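## Task

Get the control module into the open cardboard box, with no other object ending up inside it. It only counts if the module stays there without the robot holding it, and all objects must settle shortly after you end. Release it and pull the gripper away at the finish.

## Robot and tools

Robot: two six-joint arms, left_arm and right_arm, each ending in a parallel two-finger gripper. Both are reported in one shared scene frame: origin on the table surface midway between the arms, +x out across the table, +z up, and left_arm sits on the +y side (base near (+0.038, +0.252, 0) m), right_arm on the -y side (base near (+0.014, -0.275, 0) m). The arm names are labels only and do not match left or right in any camera picture. In each gripper's own axes the fingers extend along +z and close along y. The reported hand point lies between the pads, roughly 1 cm short of the fingertips.

Reading results. The state line 'left_arm: ... | right_arm: ...' lists each gripper's position (metres) and orientation quaternion (w,x,y,z) in the scene frame; at long reach this can be somewhat wrong. grip_measured is the measured finger gap on the same -1..+1 scale you command. 'Hand target' (when present) shows where the controller is currently steering each gripper. HELD marks control steps where your command was partly or wholly withheld; 'pose unreachable' means the clearance check altered or blocked a command for the named arm. FAULT lines report an arm stop; MOTOR HOT warns from 75 °C, and at 90 °C or 100 °C an OVER-TEMPERATURE FAULT stops or even drops the arm, so avoid long holds of heavy loads. Camera pictures come from cam_high, cam_low, cam_left_wrist, cam_right_wrist (each 504x504), and calibration lines may appear when they change.

The 14-number row (used by both execute_actions and move): values in [-1, 1]; first seven belong to left_arm, last seven to right_arm, each ordered dx, dy, dz, rx, ry, rz, opening. Always give all 14, even if one arm stays put. dx..rz are an offset, not a pose: they are expressed in that gripper's own axes and counted from the gripper pose printed in the most recent result showing it (or, before any such result, or for a second call in the same reply, from where the arm stands when the action begins). Scale: 1.0 equals 0.6 m of translation or 180 degrees of rotation; rx, ry, rz form a single rotation vector. The opening is absolute: +1 fully open (0.094 m gap), -1 closed. To grip, command roughly 0.03 below the grip_measured reading once the fingers touch; smaller margins grip more gently.

execute_actions: argument 'actions' is a list with at most one item, plus optional 'pictures' (boolean). An empty list just reports the state. An item {"rows": [...], "steps": n} runs up to 15 control steps (each 1/30 s, default 15); each row is one step, and the final row repeats if rows run out. Every row is measured from the same reference pose, not from the previous row. An item {"steps": n} with no rows is a pause of up to 300 steps, counted from the previous result. A rejected call sends nothing.

move: 'target' is one 14-number row as above (offsets from the last shown pose); optional 'speed' in m/s, 0.002 to 0.5, default 0.25 (rotation capped at twice that in rad/s). Both grippers travel in straight lines that finish together, taking 0.5 to 10 s; longer paths are cut off at 10 s. The opening is applied at the start. Paths ignore obstacles and the other arm, grippers trail and may overshoot speed near full extension. Faster moves and targets placed deeper past a contact strike and press harder. The result adds a 'move:' line with the ending (done, off_target, moving, held, fault), any limits (paced = target clipped; held = steps blocked en route, after which the arm may lurch fast), and each gripper's remaining distance.

wait: 'seconds' 0 to 10; lets the simulation run with no new command. zoom_image: 'camera' (one of the four names) and 'region' [x0, y0, x1, y1] in pixels from the top-left, at most 504 by 504, giving a closer look at the latest image. read_manual: optional 'section' ("licences"); only returns licence text. finished_scene: 'scene' = the number of the current scene; ends and grades it irreversibly and reveals the next task.

Controller behaviour: each step the commanded pose is clamped to within 70 mm and 16 degrees of the measured pose, then solved by damped IK, favouring position over orientation. A far target may need several actions; after an action an arm only continues to its last clamped pose. Arms usually settle a centimetre or more low; to hold an arm steady, send in a reply's first call the offset back to its desired pose (raising it if it still sags) and zeros in later calls. Zero offsets are not a pause: they pull the arm back to its reference pose. The simulation keeps running while you compose a reply. Joint limits (rad): waist -2.618..3.054, shoulder 0..3.142, elbow 0..3.142, wrist pitch -1.571..1.571, wrist yaw -1.571..1.571, wrist roll -2.094..2.094.

Avoid: dropping or letting a held part slip (occasional tugs may hit it), slamming or pushing hard, knocking anything off the table, letting the arms collide or press on each other, and leaving objects still moving. Place the item, open, and lift clear before ending.

Each tool is called after "Request:" as a command line: name --argument value for each argument, lists and objects as JSON in quotes; but a table of rows of numbers goes row by row, as --pt "numbers of a row", without its own name.

## Session

Request:
execute_actions --actions '[]'

Scene clock: 0.00 s of 4200.00 s.
left_arm: end_effector_position=(+0.2799, +0.4479, +0.1820) grip_measured=+1.000 end_effector_quat_wxyz=(+0.569, -0.518, +0.440, -0.462) | right_arm: end_effector_position=(+0.0729, -0.0099, +0.2311) grip_measured=+1.000 end_effector_quat_wxyz=(+0.584, -0.141, +0.661, +0.450)
Joint positions: left_arm=[ 1.211  1.443  0.129  1.451  0.984 -1.665  0.094] | right_arm=[2.045 0.866 0.141 0.916 1.097 0.275 0.094]
Joint velocities: left_arm=[-0.012 -0.007  0.002 -0.066 -0.051  0.007  0.   ] | right_arm=[-0.007 -0.012 -0.002  0.007 -0.066  0.066  0.   ]
Motor temperatures (°C, as the motors report them): left_arm=[27 24 25 26 26 23] | right_arm=[27 25 27 26 25 24]
Hand target (left_arm): +0.280, +0.448, +0.181; +0.568, -0.520, +0.440, -0.461
Hand target (right_arm): +0.073, -0.010, +0.232; +0.584, -0.143, +0.661, +0.449

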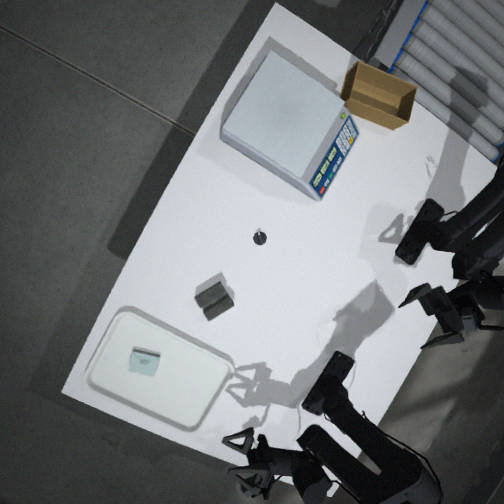

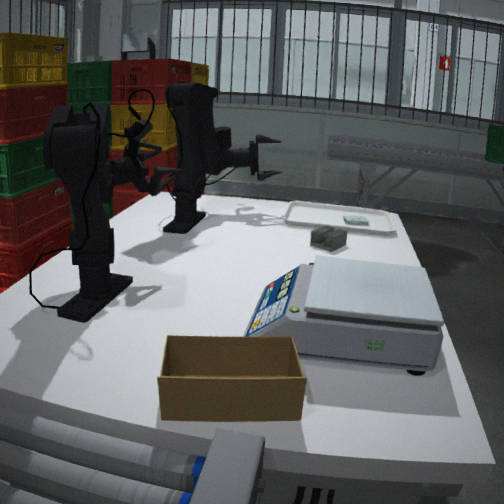

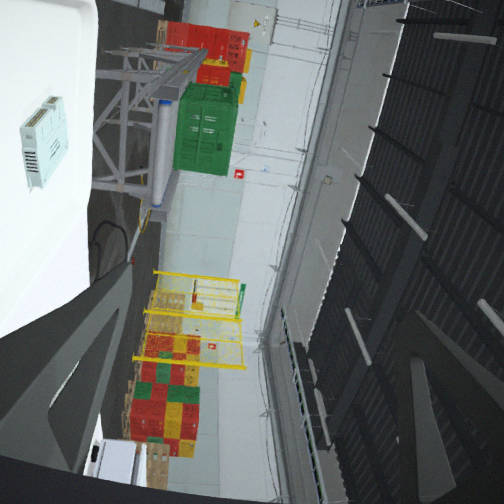

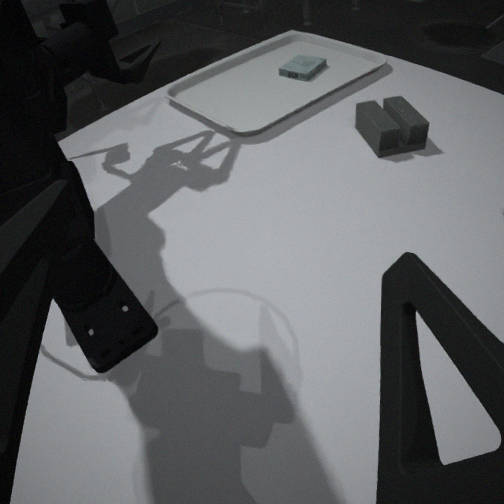

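Request:
zoom_image --camera "cam_high" --region '[94, 312, 194, 412]'

Request:
zoom_image --camera "cam_high" --region '[320, 40, 440, 160]'

Region (94, 312, 194, 412) of cam_high's 504x504 image, scaled by 5.040, with more detail than that image has.

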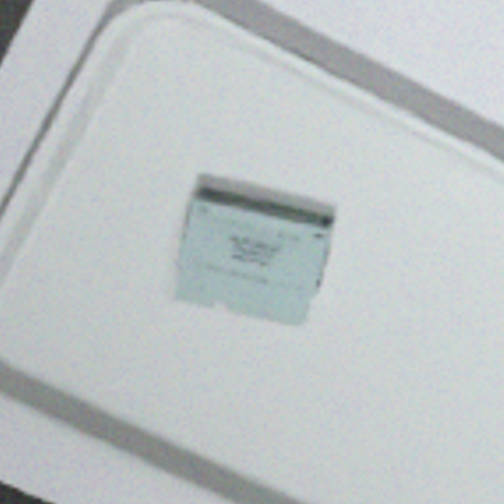

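Region (320, 40, 440, 160) of cam_high's 504x504 image, scaled by 4.200, with more detail than that image has.

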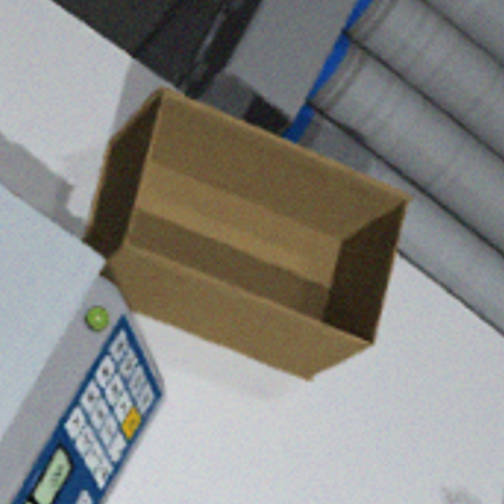

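Request:
move --target '[0.178,0.12,0.315,-0.318,0.274,0.409,1,-0.113,-0.44,-0.153,0.138,0.511,-0.088,1]'

Scene clock: 34.70 s of 4200.00 s.
left_arm: end_effector_position=(+0.4883, +0.3810, +0.1264) grip_measured=+1.000 end_effector_quat_wxyz=(+0.221, -0.141, +0.964, +0.030) | right_arm: end_effector_position=(+0.2122, -0.2463, +0.1615) grip_measured=+1.000 end_effector_quat_wxyz=(-0.006, -0.383, +0.924, +0.014)
Joint positions: left_arm=[ 0.313  1.913  1.605 -0.812 -0.002 -0.015  0.094] | right_arm=[ 0.193  1.324  1.224 -1.49  -0.023 -0.667  0.094]
Joint velocities: left_arm=[-0.007  0.017 -0.022 -0.037  0.037 -0.051  0.   ] | right_arm=[ 0.002  0.007  0.012 -0.037  0.051 -0.037  0.   ]
Motor temperatures (°C, as the motors report them): left_arm=[27 24 26 28 26 23] | right_arm=[27 25 29 28 25 24]
Hand target (left_arm): +0.489, +0.379, +0.122; +0.211, -0.136, +0.968, +0.032
Hand target (right_arm): +0.217, -0.249, +0.168; -0.002, -0.383, +0.924, +0.009
Off the commanded pose (left_arm): 0.004 m, 1 deg.
Off the commanded pose (right_arm): 0.013 m, 2 deg.
After step 90, 27.37 s passed at rest.
move: off_target (right_arm)
camera_calibration (this result's frames):
cam_left_wrist: T_world_to_cam=[[0.45688, -0.887713, 0.056804, 0.113233], [-0.869252, -0.431998, 0.240371, 0.584384], [-0.188841, -0.159198, -0.969018, 0.405042], [0, 0, 0, 1]] pos_world=[0.532732, 0.417453, 0.245591]
cam_right_wrist: T_world_to_cam=[[0.896566, -0.442022, -0.0280173, -0.293258], [-0.248087, -0.553592, 0.794977, -0.209947], [-0.366908, -0.705799, -0.605992, 0.101806], [0, 0, 0, 1]] pos_world=[0.248194, -0.173997, 0.220381]

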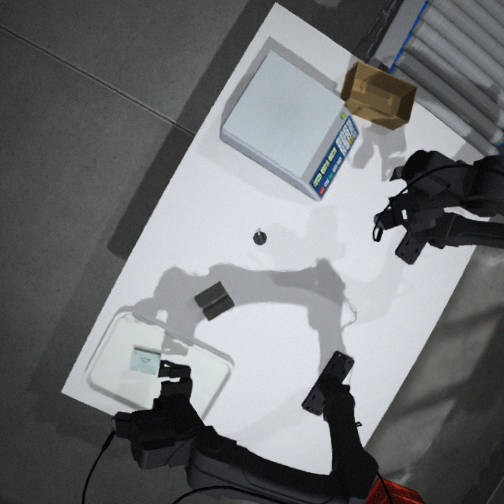

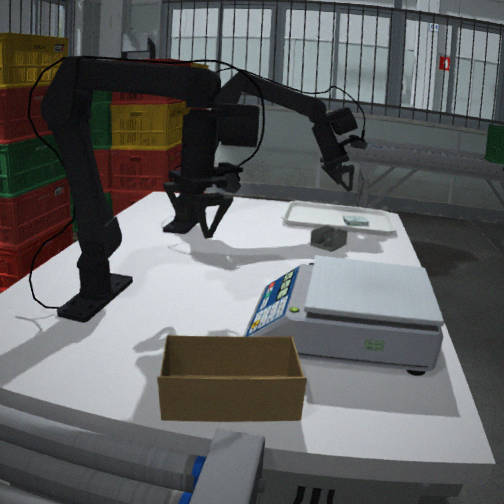

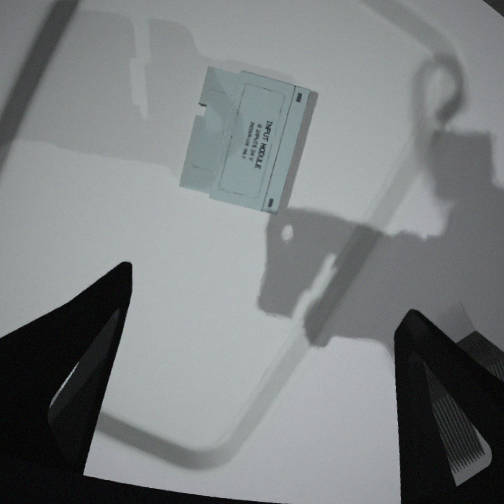

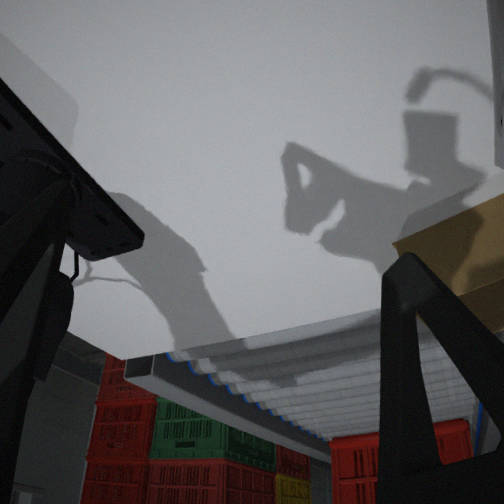

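Request:
move --target '[-0.037,0.022,0.158,0.01,0,0.02,1,0,0,-0.01,0,0,0,1]' --speed 0.12

Scene clock: 43.87 s of 4200.00 s.
left_arm: end_effector_position=(+0.5379, +0.4045, +0.0489) grip_measured=+1.000 end_effector_quat_wxyz=(+0.216, -0.107, +0.970, +0.021) | right_arm: end_effector_position=(+0.2097, -0.2468, +0.1615) grip_measured=+1.000 end_effector_quat_wxyz=(-0.011, -0.383, +0.924, +0.014)
Joint positions: left_arm=[ 0.346  2.189  1.709 -0.656  0.043  0.079  0.094] | right_arm=[ 0.193  1.324  1.224 -1.5   -0.022 -0.668  0.094]
Joint velocities: left_arm=[-0.017 -0.007  0.002 -0.051  0.081  0.037  0.   ] | right_arm=[-0.002 -0.002  0.002 -0.081 -0.037 -0.051  0.   ]
Motor temperatures (°C, as the motors report them): left_arm=[27 25 27 28 26 23] | right_arm=[27 25 30 27 25 24]
Hand target (left_arm): +0.543, +0.411, +0.051; +0.223, -0.108, +0.969, +0.022
Hand target (right_arm): +0.212, -0.246, +0.167; -0.006, -0.383, +0.924, +0.013
Off the commanded pose (left_arm): 0.009 m, 1 deg.
Off the commanded pose (right_arm): 0.006 m, 1 deg.
After step 90, 4.93 s passed at rest.
move: done
camera_calibration (this result's frames):
cam_left_wrist: T_world_to_cam=[[0.39288, -0.917977, 0.0544321, 0.162596], [-0.894747, -0.367931, 0.253091, 0.643471], [-0.212305, -0.148137, -0.96591, 0.351049], [0, 0, 0, 1]] pos_world=[0.586393, 0.438015, 0.167374]
cam_right_wrist: T_world_to_cam=[[0.896438, -0.441728, -0.0357026, -0.289962], [-0.240127, -0.551859, 0.798618, -0.212699], [-0.372475, -0.707338, -0.600779, 0.10055], [0, 0, 0, 1]] pos_world=[0.24631, -0.174342, 0.219921]

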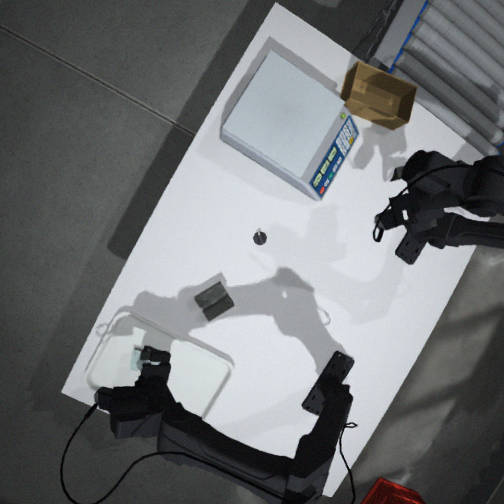

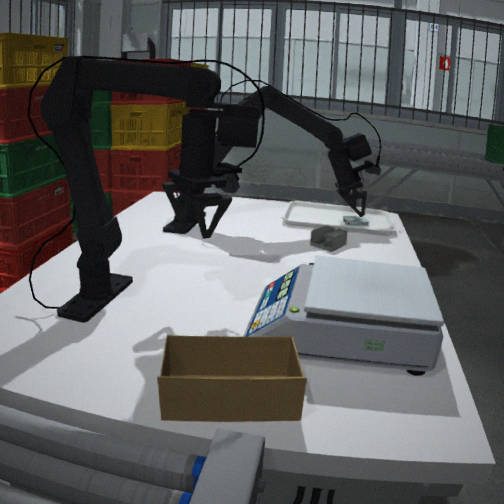

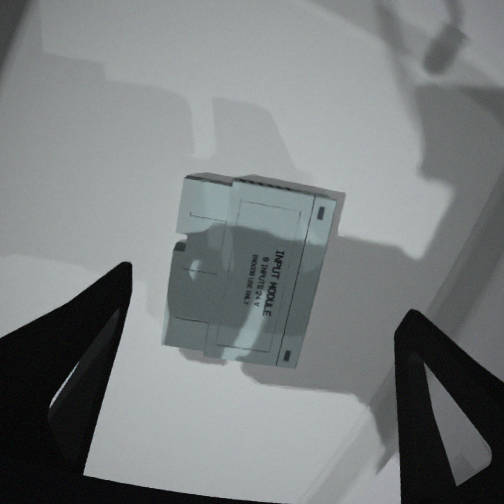

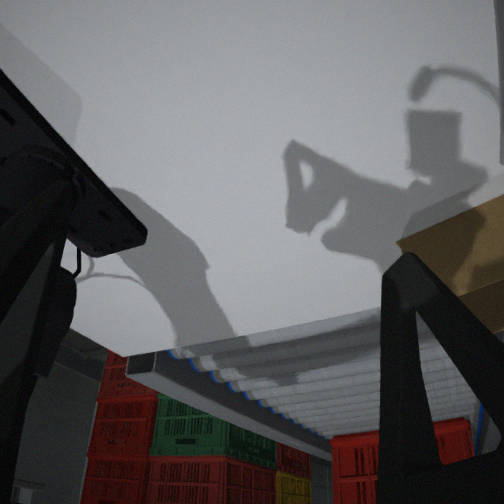

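Request:
move --target '[0.005,0.015,0.055,0,0,0,1,0,0,-0.01,0,0,0,1]' --speed 0.04

Request:
zoom_image --camera "cam_low" --region '[310, 170, 410, 250]'

Scene clock: 49.60 s of 4200.00 s.
left_arm: end_effector_position=(+0.5481, +0.4074, +0.0253) grip_measured=+1.000 end_effector_quat_wxyz=(+0.220, -0.103, +0.970, +0.022) | right_arm: end_effector_position=(+0.2074, -0.2470, +0.1616) grip_measured=+1.000 end_effector_quat_wxyz=(-0.016, -0.383, +0.924, +0.016)
Joint positions: left_arm=[ 0.346  2.25   1.709 -0.587  0.045  0.088  0.094] | right_arm=[ 0.193  1.324  1.224 -1.51  -0.022 -0.668  0.094]
Joint velocities: left_arm=[ 0.002 -0.022 -0.007  0.037  0.066 -0.022  0.   ] | right_arm=[-0.017 -0.017 -0.002 -0.022 -0.066  0.037  0.   ]
Motor temperatures (°C, as the motors report them): left_arm=[27 27 28 28 26 23] | right_arm=[27 25 30 27 25 24]
Hand target (left_arm): +0.547, +0.415, +0.018; +0.216, -0.107, +0.970, +0.021
Hand target (right_arm): +0.210, -0.247, +0.167; -0.011, -0.383, +0.924, +0.014
Off the commanded pose (left_arm): 0.011 m, 1 deg.
Off the commanded pose (right_arm): 0.006 m, 1 deg.
After step 90, 1.57 s passed at rest.
move: off_target (left_arm)
camera_calibration (this result's frames):
cam_left_wrist: T_world_to_cam=[[0.384735, -0.921481, 0.0533981, 0.16845], [-0.899747, -0.361493, 0.244496, 0.660015], [-0.205995, -0.142111, -0.968179, 0.324934], [0, 0, 0, 1]] pos_world=[0.595972, 0.439991, 0.144228]
cam_right_wrist: T_world_to_cam=[[0.896062, -0.441773, -0.0436912, -0.286616], [-0.232551, -0.550956, 0.801478, -0.215295], [-0.378143, -0.708014, -0.596426, 0.0998304], [0, 0, 0, 1]] pos_world=[0.244509, -0.174556, 0.219573]

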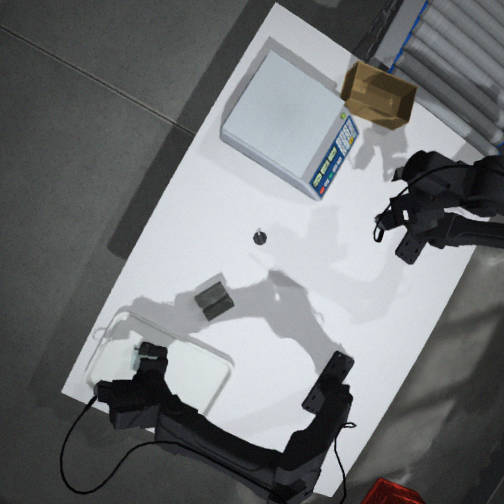

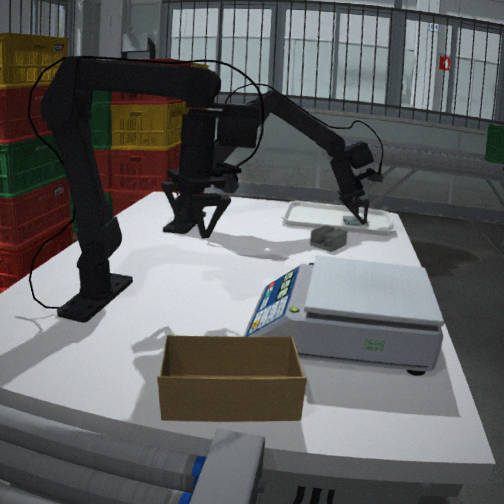

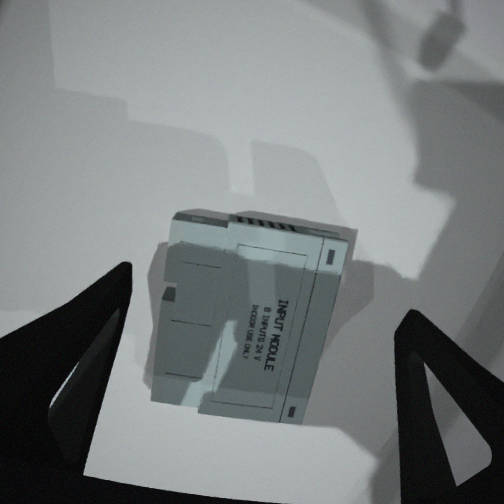

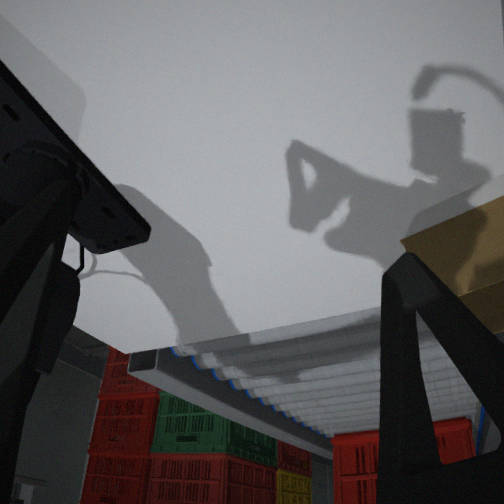

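Region (310, 170, 410, 250) of cam_low's 504x504 image, scaled by 5.040, with more detail than that image has; it fills the top 403 rows of this view, and the rest is white.

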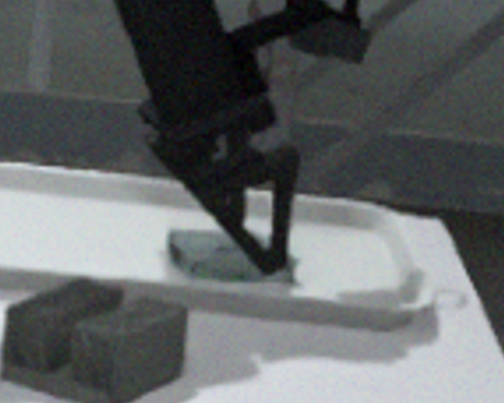

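Down about 15 mm, back about 12 mm.

Request:
move --target '[0.029,0.02,0.014,0,0,0,1,0,0,0,0,0,0,1]' --speed 0.03

Request:
move --target '[0,0,0,0,0,0,0.15,0,0,0,0,0,0,1]'

Scene clock: 54.33 s of 4200.00 s.
left_arm: end_effector_position=(+0.5422, +0.4110, +0.0125) grip_measured=+1.000 end_effector_quat_wxyz=(+0.226, -0.098, +0.969, +0.022) | right_arm: end_effector_position=(+0.2073, -0.2470, +0.1616) grip_measured=+1.000 end_effector_quat_wxyz=(-0.016, -0.383, +0.924, +0.016)
Joint positions: left_arm=[ 0.359  2.24   1.635 -0.509  0.055  0.107  0.094] | right_arm=[ 0.193  1.324  1.224 -1.51  -0.022 -0.668  0.094]
Joint velocities: left_arm=[ 0.007  0.002  0.007 -0.095 -0.037 -0.066  0.   ] | right_arm=[-0.002 -0.002  0.027 -0.022 -0.051  0.007  0.   ]
Motor temperatures (°C, as the motors report them): left_arm=[27 27 28 28 26 23] | right_arm=[27 25 30 27 25 24]
Hand target (left_arm): +0.534, +0.416, +0.010; +0.220, -0.103, +0.970, +0.022
Hand target (right_arm): +0.207, -0.247, +0.162; -0.016, -0.383, +0.924, +0.016
Off the commanded pose (left_arm): 0.010 m, 1 deg.
Off the commanded pose (right_arm): 0.000 m, 0 deg.
After step 90, 0.70 s passed at rest.
move: done
camera_calibration (this result's frames):
cam_left_wrist: T_world_to_cam=[[0.376078, -0.924942, 0.0552133, 0.180814], [-0.905879, -0.354491, 0.231775, 0.659722], [-0.194806, -0.137182, -0.971201, 0.303848], [0, 0, 0, 1]] pos_world=[0.58882, 0.44279, 0.132206]
cam_right_wrist: T_world_to_cam=[[0.896046, -0.441775, -0.0440107, -0.286482], [-0.232247, -0.55092, 0.801591, -0.215399], [-0.378369, -0.708041, -0.59625, 0.099801], [0, 0, 0, 1]] pos_world=[0.244437, -0.174565, 0.21956]

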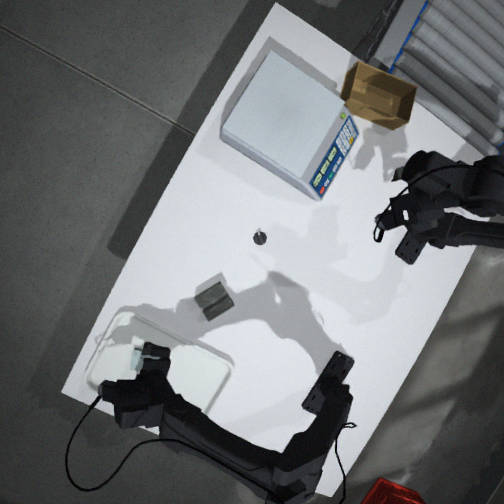

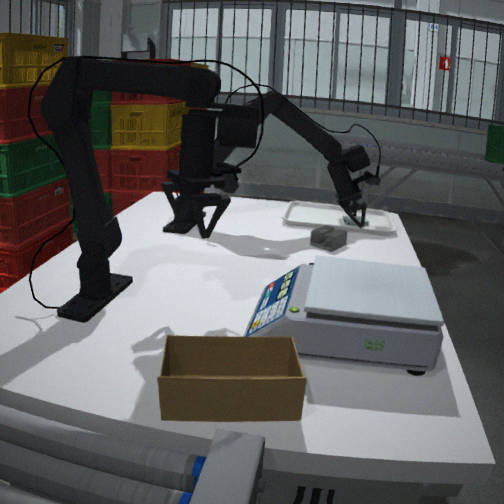

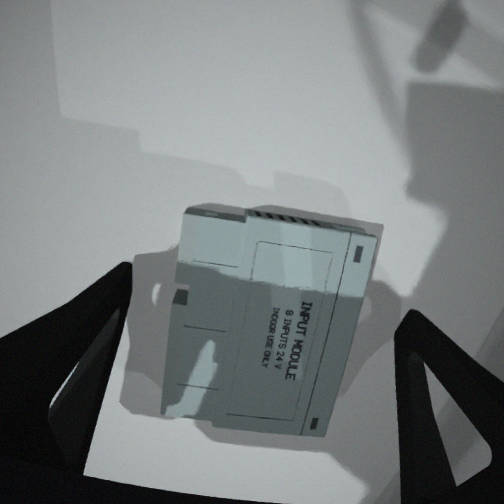

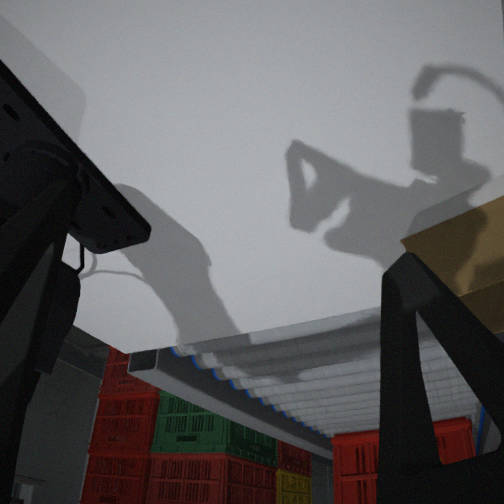

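Scene clock: 54.83 s of 4200.00 s.
left_arm: end_effector_position=(+0.5428, +0.4114, +0.0128) grip_measured=+0.213 end_effector_quat_wxyz=(+0.228, -0.098, +0.969, +0.023) | right_arm: end_effector_position=(+0.2073, -0.2470, +0.1616) grip_measured=+1.000 end_effector_quat_wxyz=(-0.016, -0.383, +0.924, +0.016)
Joint positions: left_arm=[ 0.359  2.24   1.635 -0.506  0.053  0.108  0.057] | right_arm=[ 0.193  1.324  1.224 -1.51  -0.022 -0.668  0.094]
Joint velocities: left_arm=[-0.017 -0.002 -0.007  0.051 -0.007  0.007 -0.001] | right_arm=[-0.002  0.002 -0.022  0.022  0.066 -0.007  0.   ]
Motor temperatures (°C, as the motors report them): left_arm=[27 27 28 28 26 23] | right_arm=[27 25 30 27 25 24]
Hand target (left_arm): +0.542, +0.411, +0.013; +0.226, -0.098, +0.969, +0.022
Hand target (right_arm): +0.207, -0.247, +0.162; -0.016, -0.383, +0.924, +0.016
Off the commanded pose (left_arm): 0.001 m, 0 deg.
Off the commanded pose (right_arm): 0.000 m, 0 deg.
move: done
camera_calibration (this result's frames):
cam_left_wrist: T_world_to_cam=[[0.376253, -0.924949, 0.0538784, 0.180948], [-0.90632, -0.355352, 0.228713, 0.660961], [-0.192402, -0.134885, -0.972002, 0.302095], [0, 0, 0, 1]] pos_world=[0.589084, 0.44299, 0.132717]
cam_right_wrist: T_world_to_cam=[[0.896046, -0.441775, -0.0440107, -0.286482], [-0.232247, -0.55092, 0.801591, -0.215399], [-0.378369, -0.708041, -0.59625, 0.099801], [0, 0, 0, 1]] pos_world=[0.244437, -0.174565, 0.21956]

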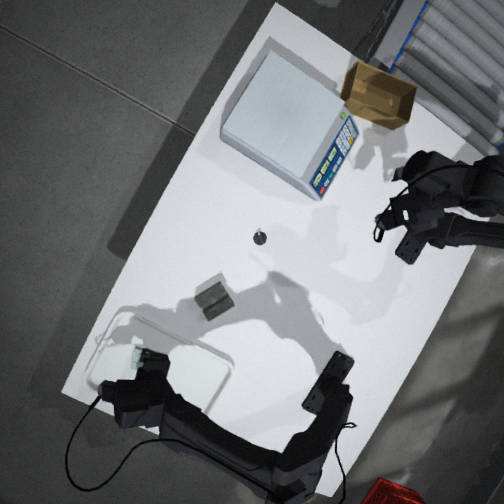

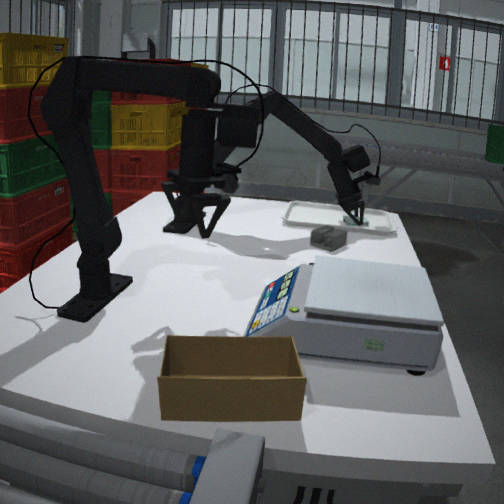

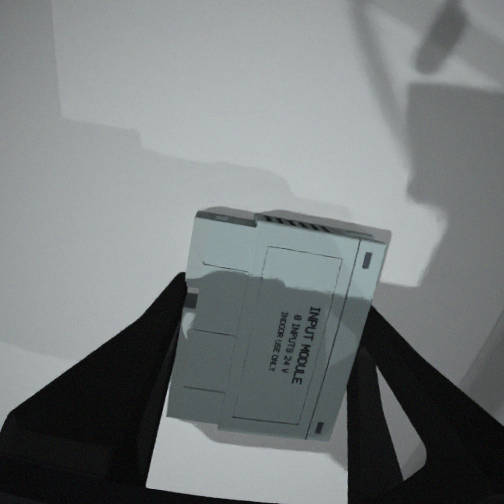

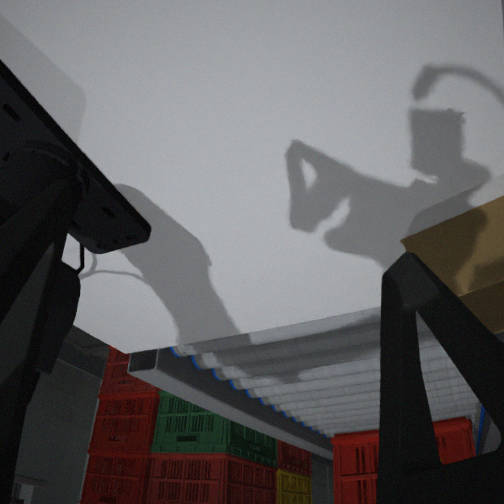

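Request:
move --target '[-0.082,0,-0.164,0,0,0,0.17,0,0,0,0,0,0,1]' --speed 0.15

Request:
move --target '[0.492,-0.587,-0.245,0.14,0,0.281,0.17,0,0,0,0,0,0,1]'

Scene clock: 65.57 s of 4200.00 s.
left_arm: end_effector_position=(+0.5423, +0.4113, +0.1126) grip_measured=+0.213 end_effector_quat_wxyz=(+0.222, -0.098, +0.970, +0.022) | right_arm: end_effector_position=(+0.2073, -0.2470, +0.1616) grip_measured=+1.000 end_effector_quat_wxyz=(-0.016, -0.383, +0.924, +0.016)
Joint positions: left_arm=[ 0.359  2.171  1.931 -0.883  0.053  0.108  0.057] | right_arm=[ 0.193  1.324  1.224 -1.51  -0.022 -0.668  0.094]
Joint velocities: left_arm=[ 0.002 -0.007  0.002 -0.051 -0.022  0.007  0.   ] | right_arm=[ 0.002 -0.002 -0.022 -0.037  0.022 -0.125  0.   ]
Motor temperatures (°C, as the motors report them): left_arm=[27 29 28 28 26 23] | right_arm=[27 25 30 27 25 24]
Hand target (left_arm): +0.542, +0.412, +0.123; +0.228, -0.098, +0.968, +0.023
Hand target (right_arm): +0.207, -0.247, +0.162; -0.016, -0.383, +0.924, +0.016
Off the commanded pose (left_arm): 0.010 m, 1 deg.
Off the commanded pose (right_arm): 0.000 m, 0 deg.
After step 90, 6.33 s passed at rest.
move: done
camera_calibration (this result's frames):
cam_left_wrist: T_world_to_cam=[[0.376834, -0.924755, 0.0531406, 0.175299], [-0.903776, -0.354504, 0.239824, 0.634642], [-0.20294, -0.138401, -0.969361, 0.405752], [0, 0, 0, 1]] pos_world=[0.589858, 0.443248, 0.231802]
cam_right_wrist: T_world_to_cam=[[0.896046, -0.441775, -0.0440107, -0.286482], [-0.232247, -0.55092, 0.801591, -0.215399], [-0.378369, -0.708041, -0.59625, 0.099801], [0, 0, 0, 1]] pos_world=[0.244437, -0.174565, 0.21956]

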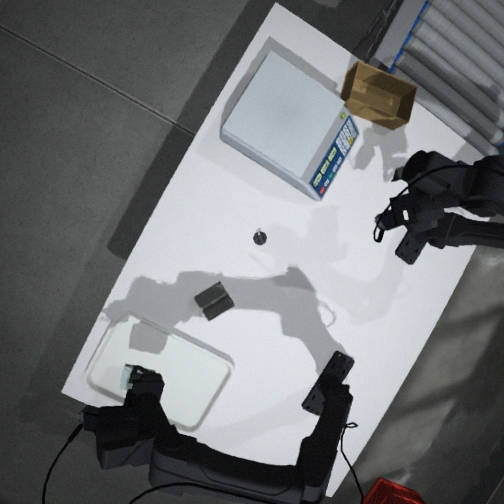

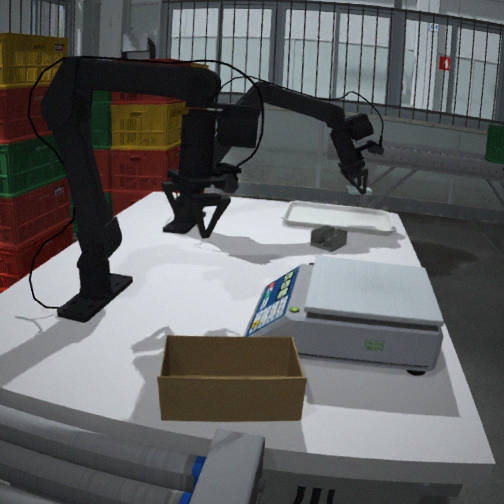

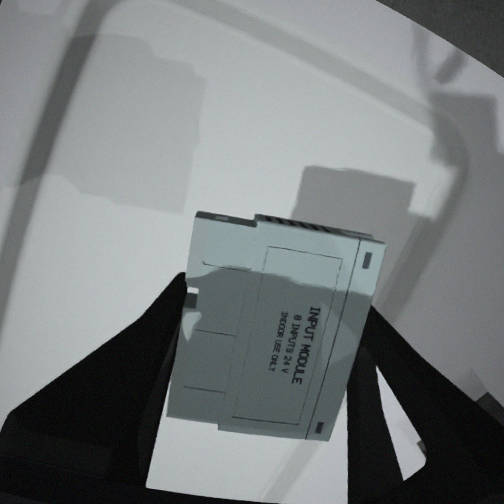

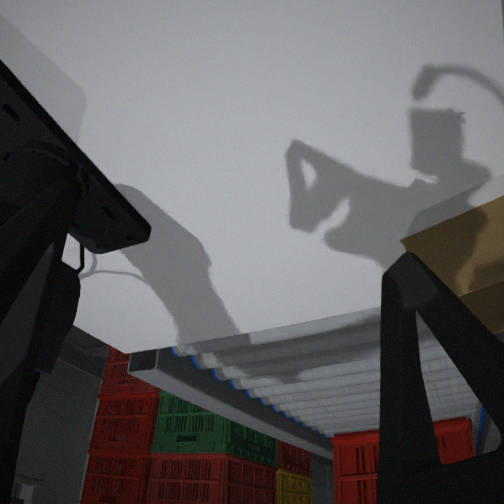

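Scene clock: 68.07 s of 4200.00 s.
left_arm: end_effector_position=(+0.2915, +0.0014, +0.1126) grip_measured=+0.212 end_effector_quat_wxyz=(+0.204, +0.376, +0.900, -0.084) | right_arm: end_effector_position=(+0.2073, -0.2470, +0.1616) grip_measured=+1.000 end_effector_quat_wxyz=(-0.016, -0.383, +0.924, +0.016)
Joint positions: left_arm=[-0.744  1.501  1.081 -0.707  0.003  0.01   0.057] | right_arm=[ 0.193  1.324  1.224 -1.51  -0.022 -0.668  0.094]
Joint velocities: left_arm=[-0.012 -0.002 -0.002 -0.037 -0.007 -0.007 -0.   ] | right_arm=[ 0.002  0.002  0.002 -0.037 -0.007 -0.007  0.   ]
Motor temperatures (°C, as the motors report them): left_arm=[27 29 28 28 26 23] | right_arm=[27 25 30 27 25 24]
Hand target (left_arm): +0.296, -0.003, +0.115; +0.209, +0.373, +0.900, -0.083
Hand target (right_arm): +0.207, -0.247, +0.162; -0.016, -0.383, +0.924, +0.016
Off the commanded pose (left_arm): 0.005 m, 1 deg.
Off the commanded pose (right_arm): 0.000 m, 0 deg.
move: done
camera_calibration (this result's frames):
cam_left_wrist: T_world_to_cam=[[-0.568951, -0.820919, 0.0488569, 0.166796], [-0.789959, 0.562075, 0.245024, 0.227647], [-0.228606, 0.100812, -0.968285, 0.305175], [0, 0, 0, 1]] pos_world=[0.344495, -0.0217939, 0.231568]
cam_right_wrist: T_world_to_cam=[[0.896046, -0.441775, -0.0440107, -0.286482], [-0.232247, -0.55092, 0.801591, -0.215399], [-0.378369, -0.708041, -0.59625, 0.099801], [0, 0, 0, 1]] pos_world=[0.244437, -0.174565, 0.21956]

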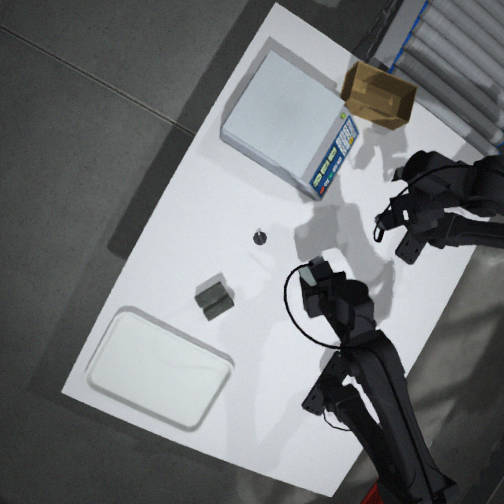

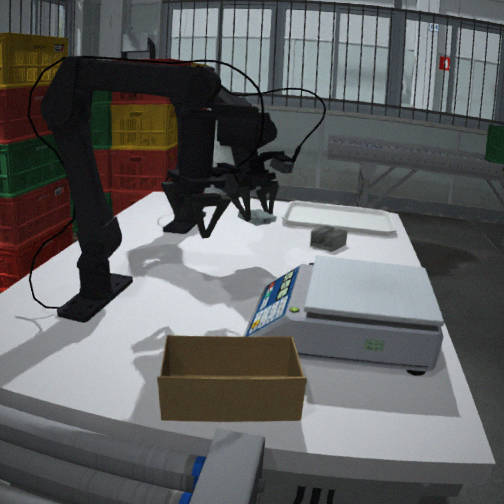

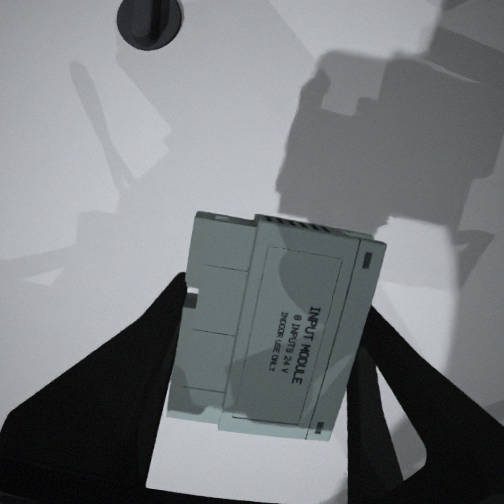

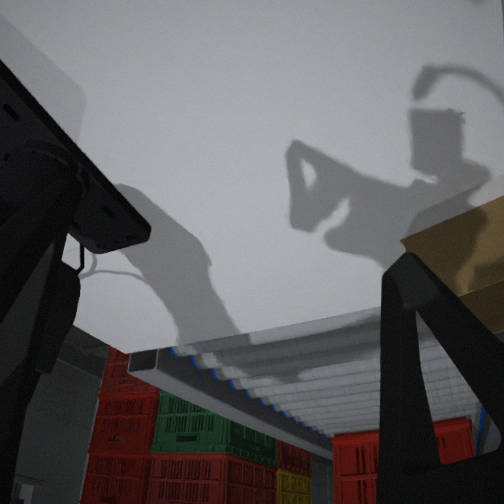

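Request:
move --target '[0.076,0,0.159,0,0,0,0.17,0,0,0,0,0,0,1]' --speed 0.06

Scene clock: 72.53 s of 4200.00 s.
left_arm: end_effector_position=(+0.2956, -0.0022, +0.0161) grip_measured=+0.212 end_effector_quat_wxyz=(+0.215, +0.374, +0.898, -0.088) | right_arm: end_effector_position=(+0.2073, -0.2470, +0.1616) grip_measured=+1.000 end_effector_quat_wxyz=(-0.016, -0.383, +0.924, +0.016)
Joint positions: left_arm=[-0.744  1.657  0.81  -0.256  0.001  0.008  0.057] | right_arm=[ 0.193  1.324  1.224 -1.51  -0.022 -0.668  0.094]
Joint velocities: left_arm=[ 0.017 -0.017 -0.012 -0.022  0.007  0.051 -0.001] | right_arm=[-0.007  0.002 -0.027 -0.037 -0.037 -0.022  0.   ]
Motor temperatures (°C, as the motors report them): left_arm=[27 28 28 28 26 23] | right_arm=[27 25 30 27 25 24]
Hand target (left_arm): +0.291, +0.001, +0.007; +0.204, +0.376, +0.900, -0.084
Hand target (right_arm): +0.207, -0.247, +0.162; -0.016, -0.383, +0.924, +0.016
Off the commanded pose (left_arm): 0.011 m, 1 deg.
Off the commanded pose (right_arm): 0.000 m, 0 deg.
move: off_target (left_arm)
camera_calibration (this result's frames):
cam_left_wrist: T_world_to_cam=[[-0.567733, -0.82156, 0.0521309, 0.17047], [-0.795462, 0.563797, 0.2222, 0.258607], [-0.211942, 0.084682, -0.973607, 0.208217], [0, 0, 0, 1]] pos_world=[0.346623, -0.023383, 0.136372]
cam_right_wrist: T_world_to_cam=[[0.896046, -0.441775, -0.0440107, -0.286482], [-0.232247, -0.55092, 0.801591, -0.215399], [-0.378369, -0.708041, -0.59625, 0.099801], [0, 0, 0, 1]] pos_world=[0.244437, -0.174565, 0.21956]

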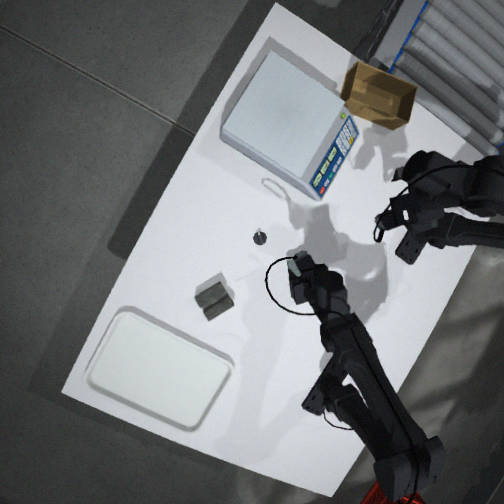

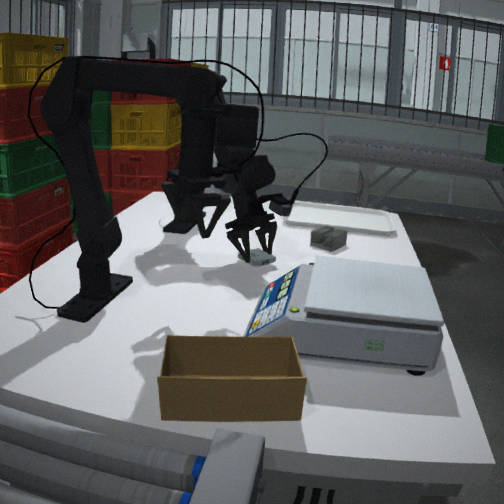

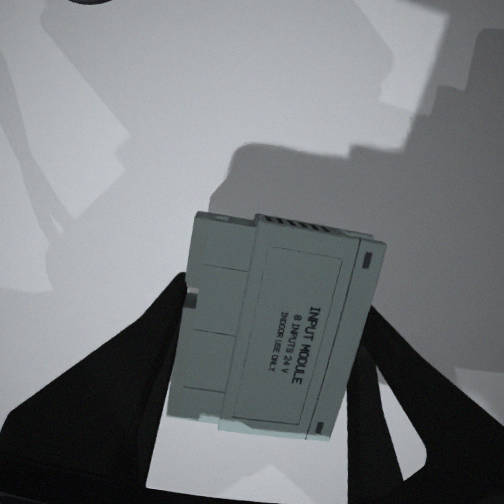

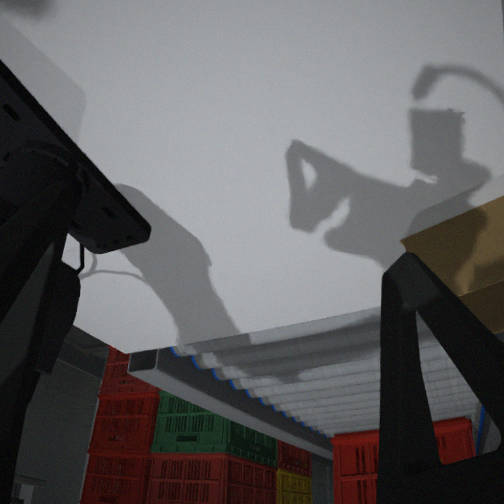

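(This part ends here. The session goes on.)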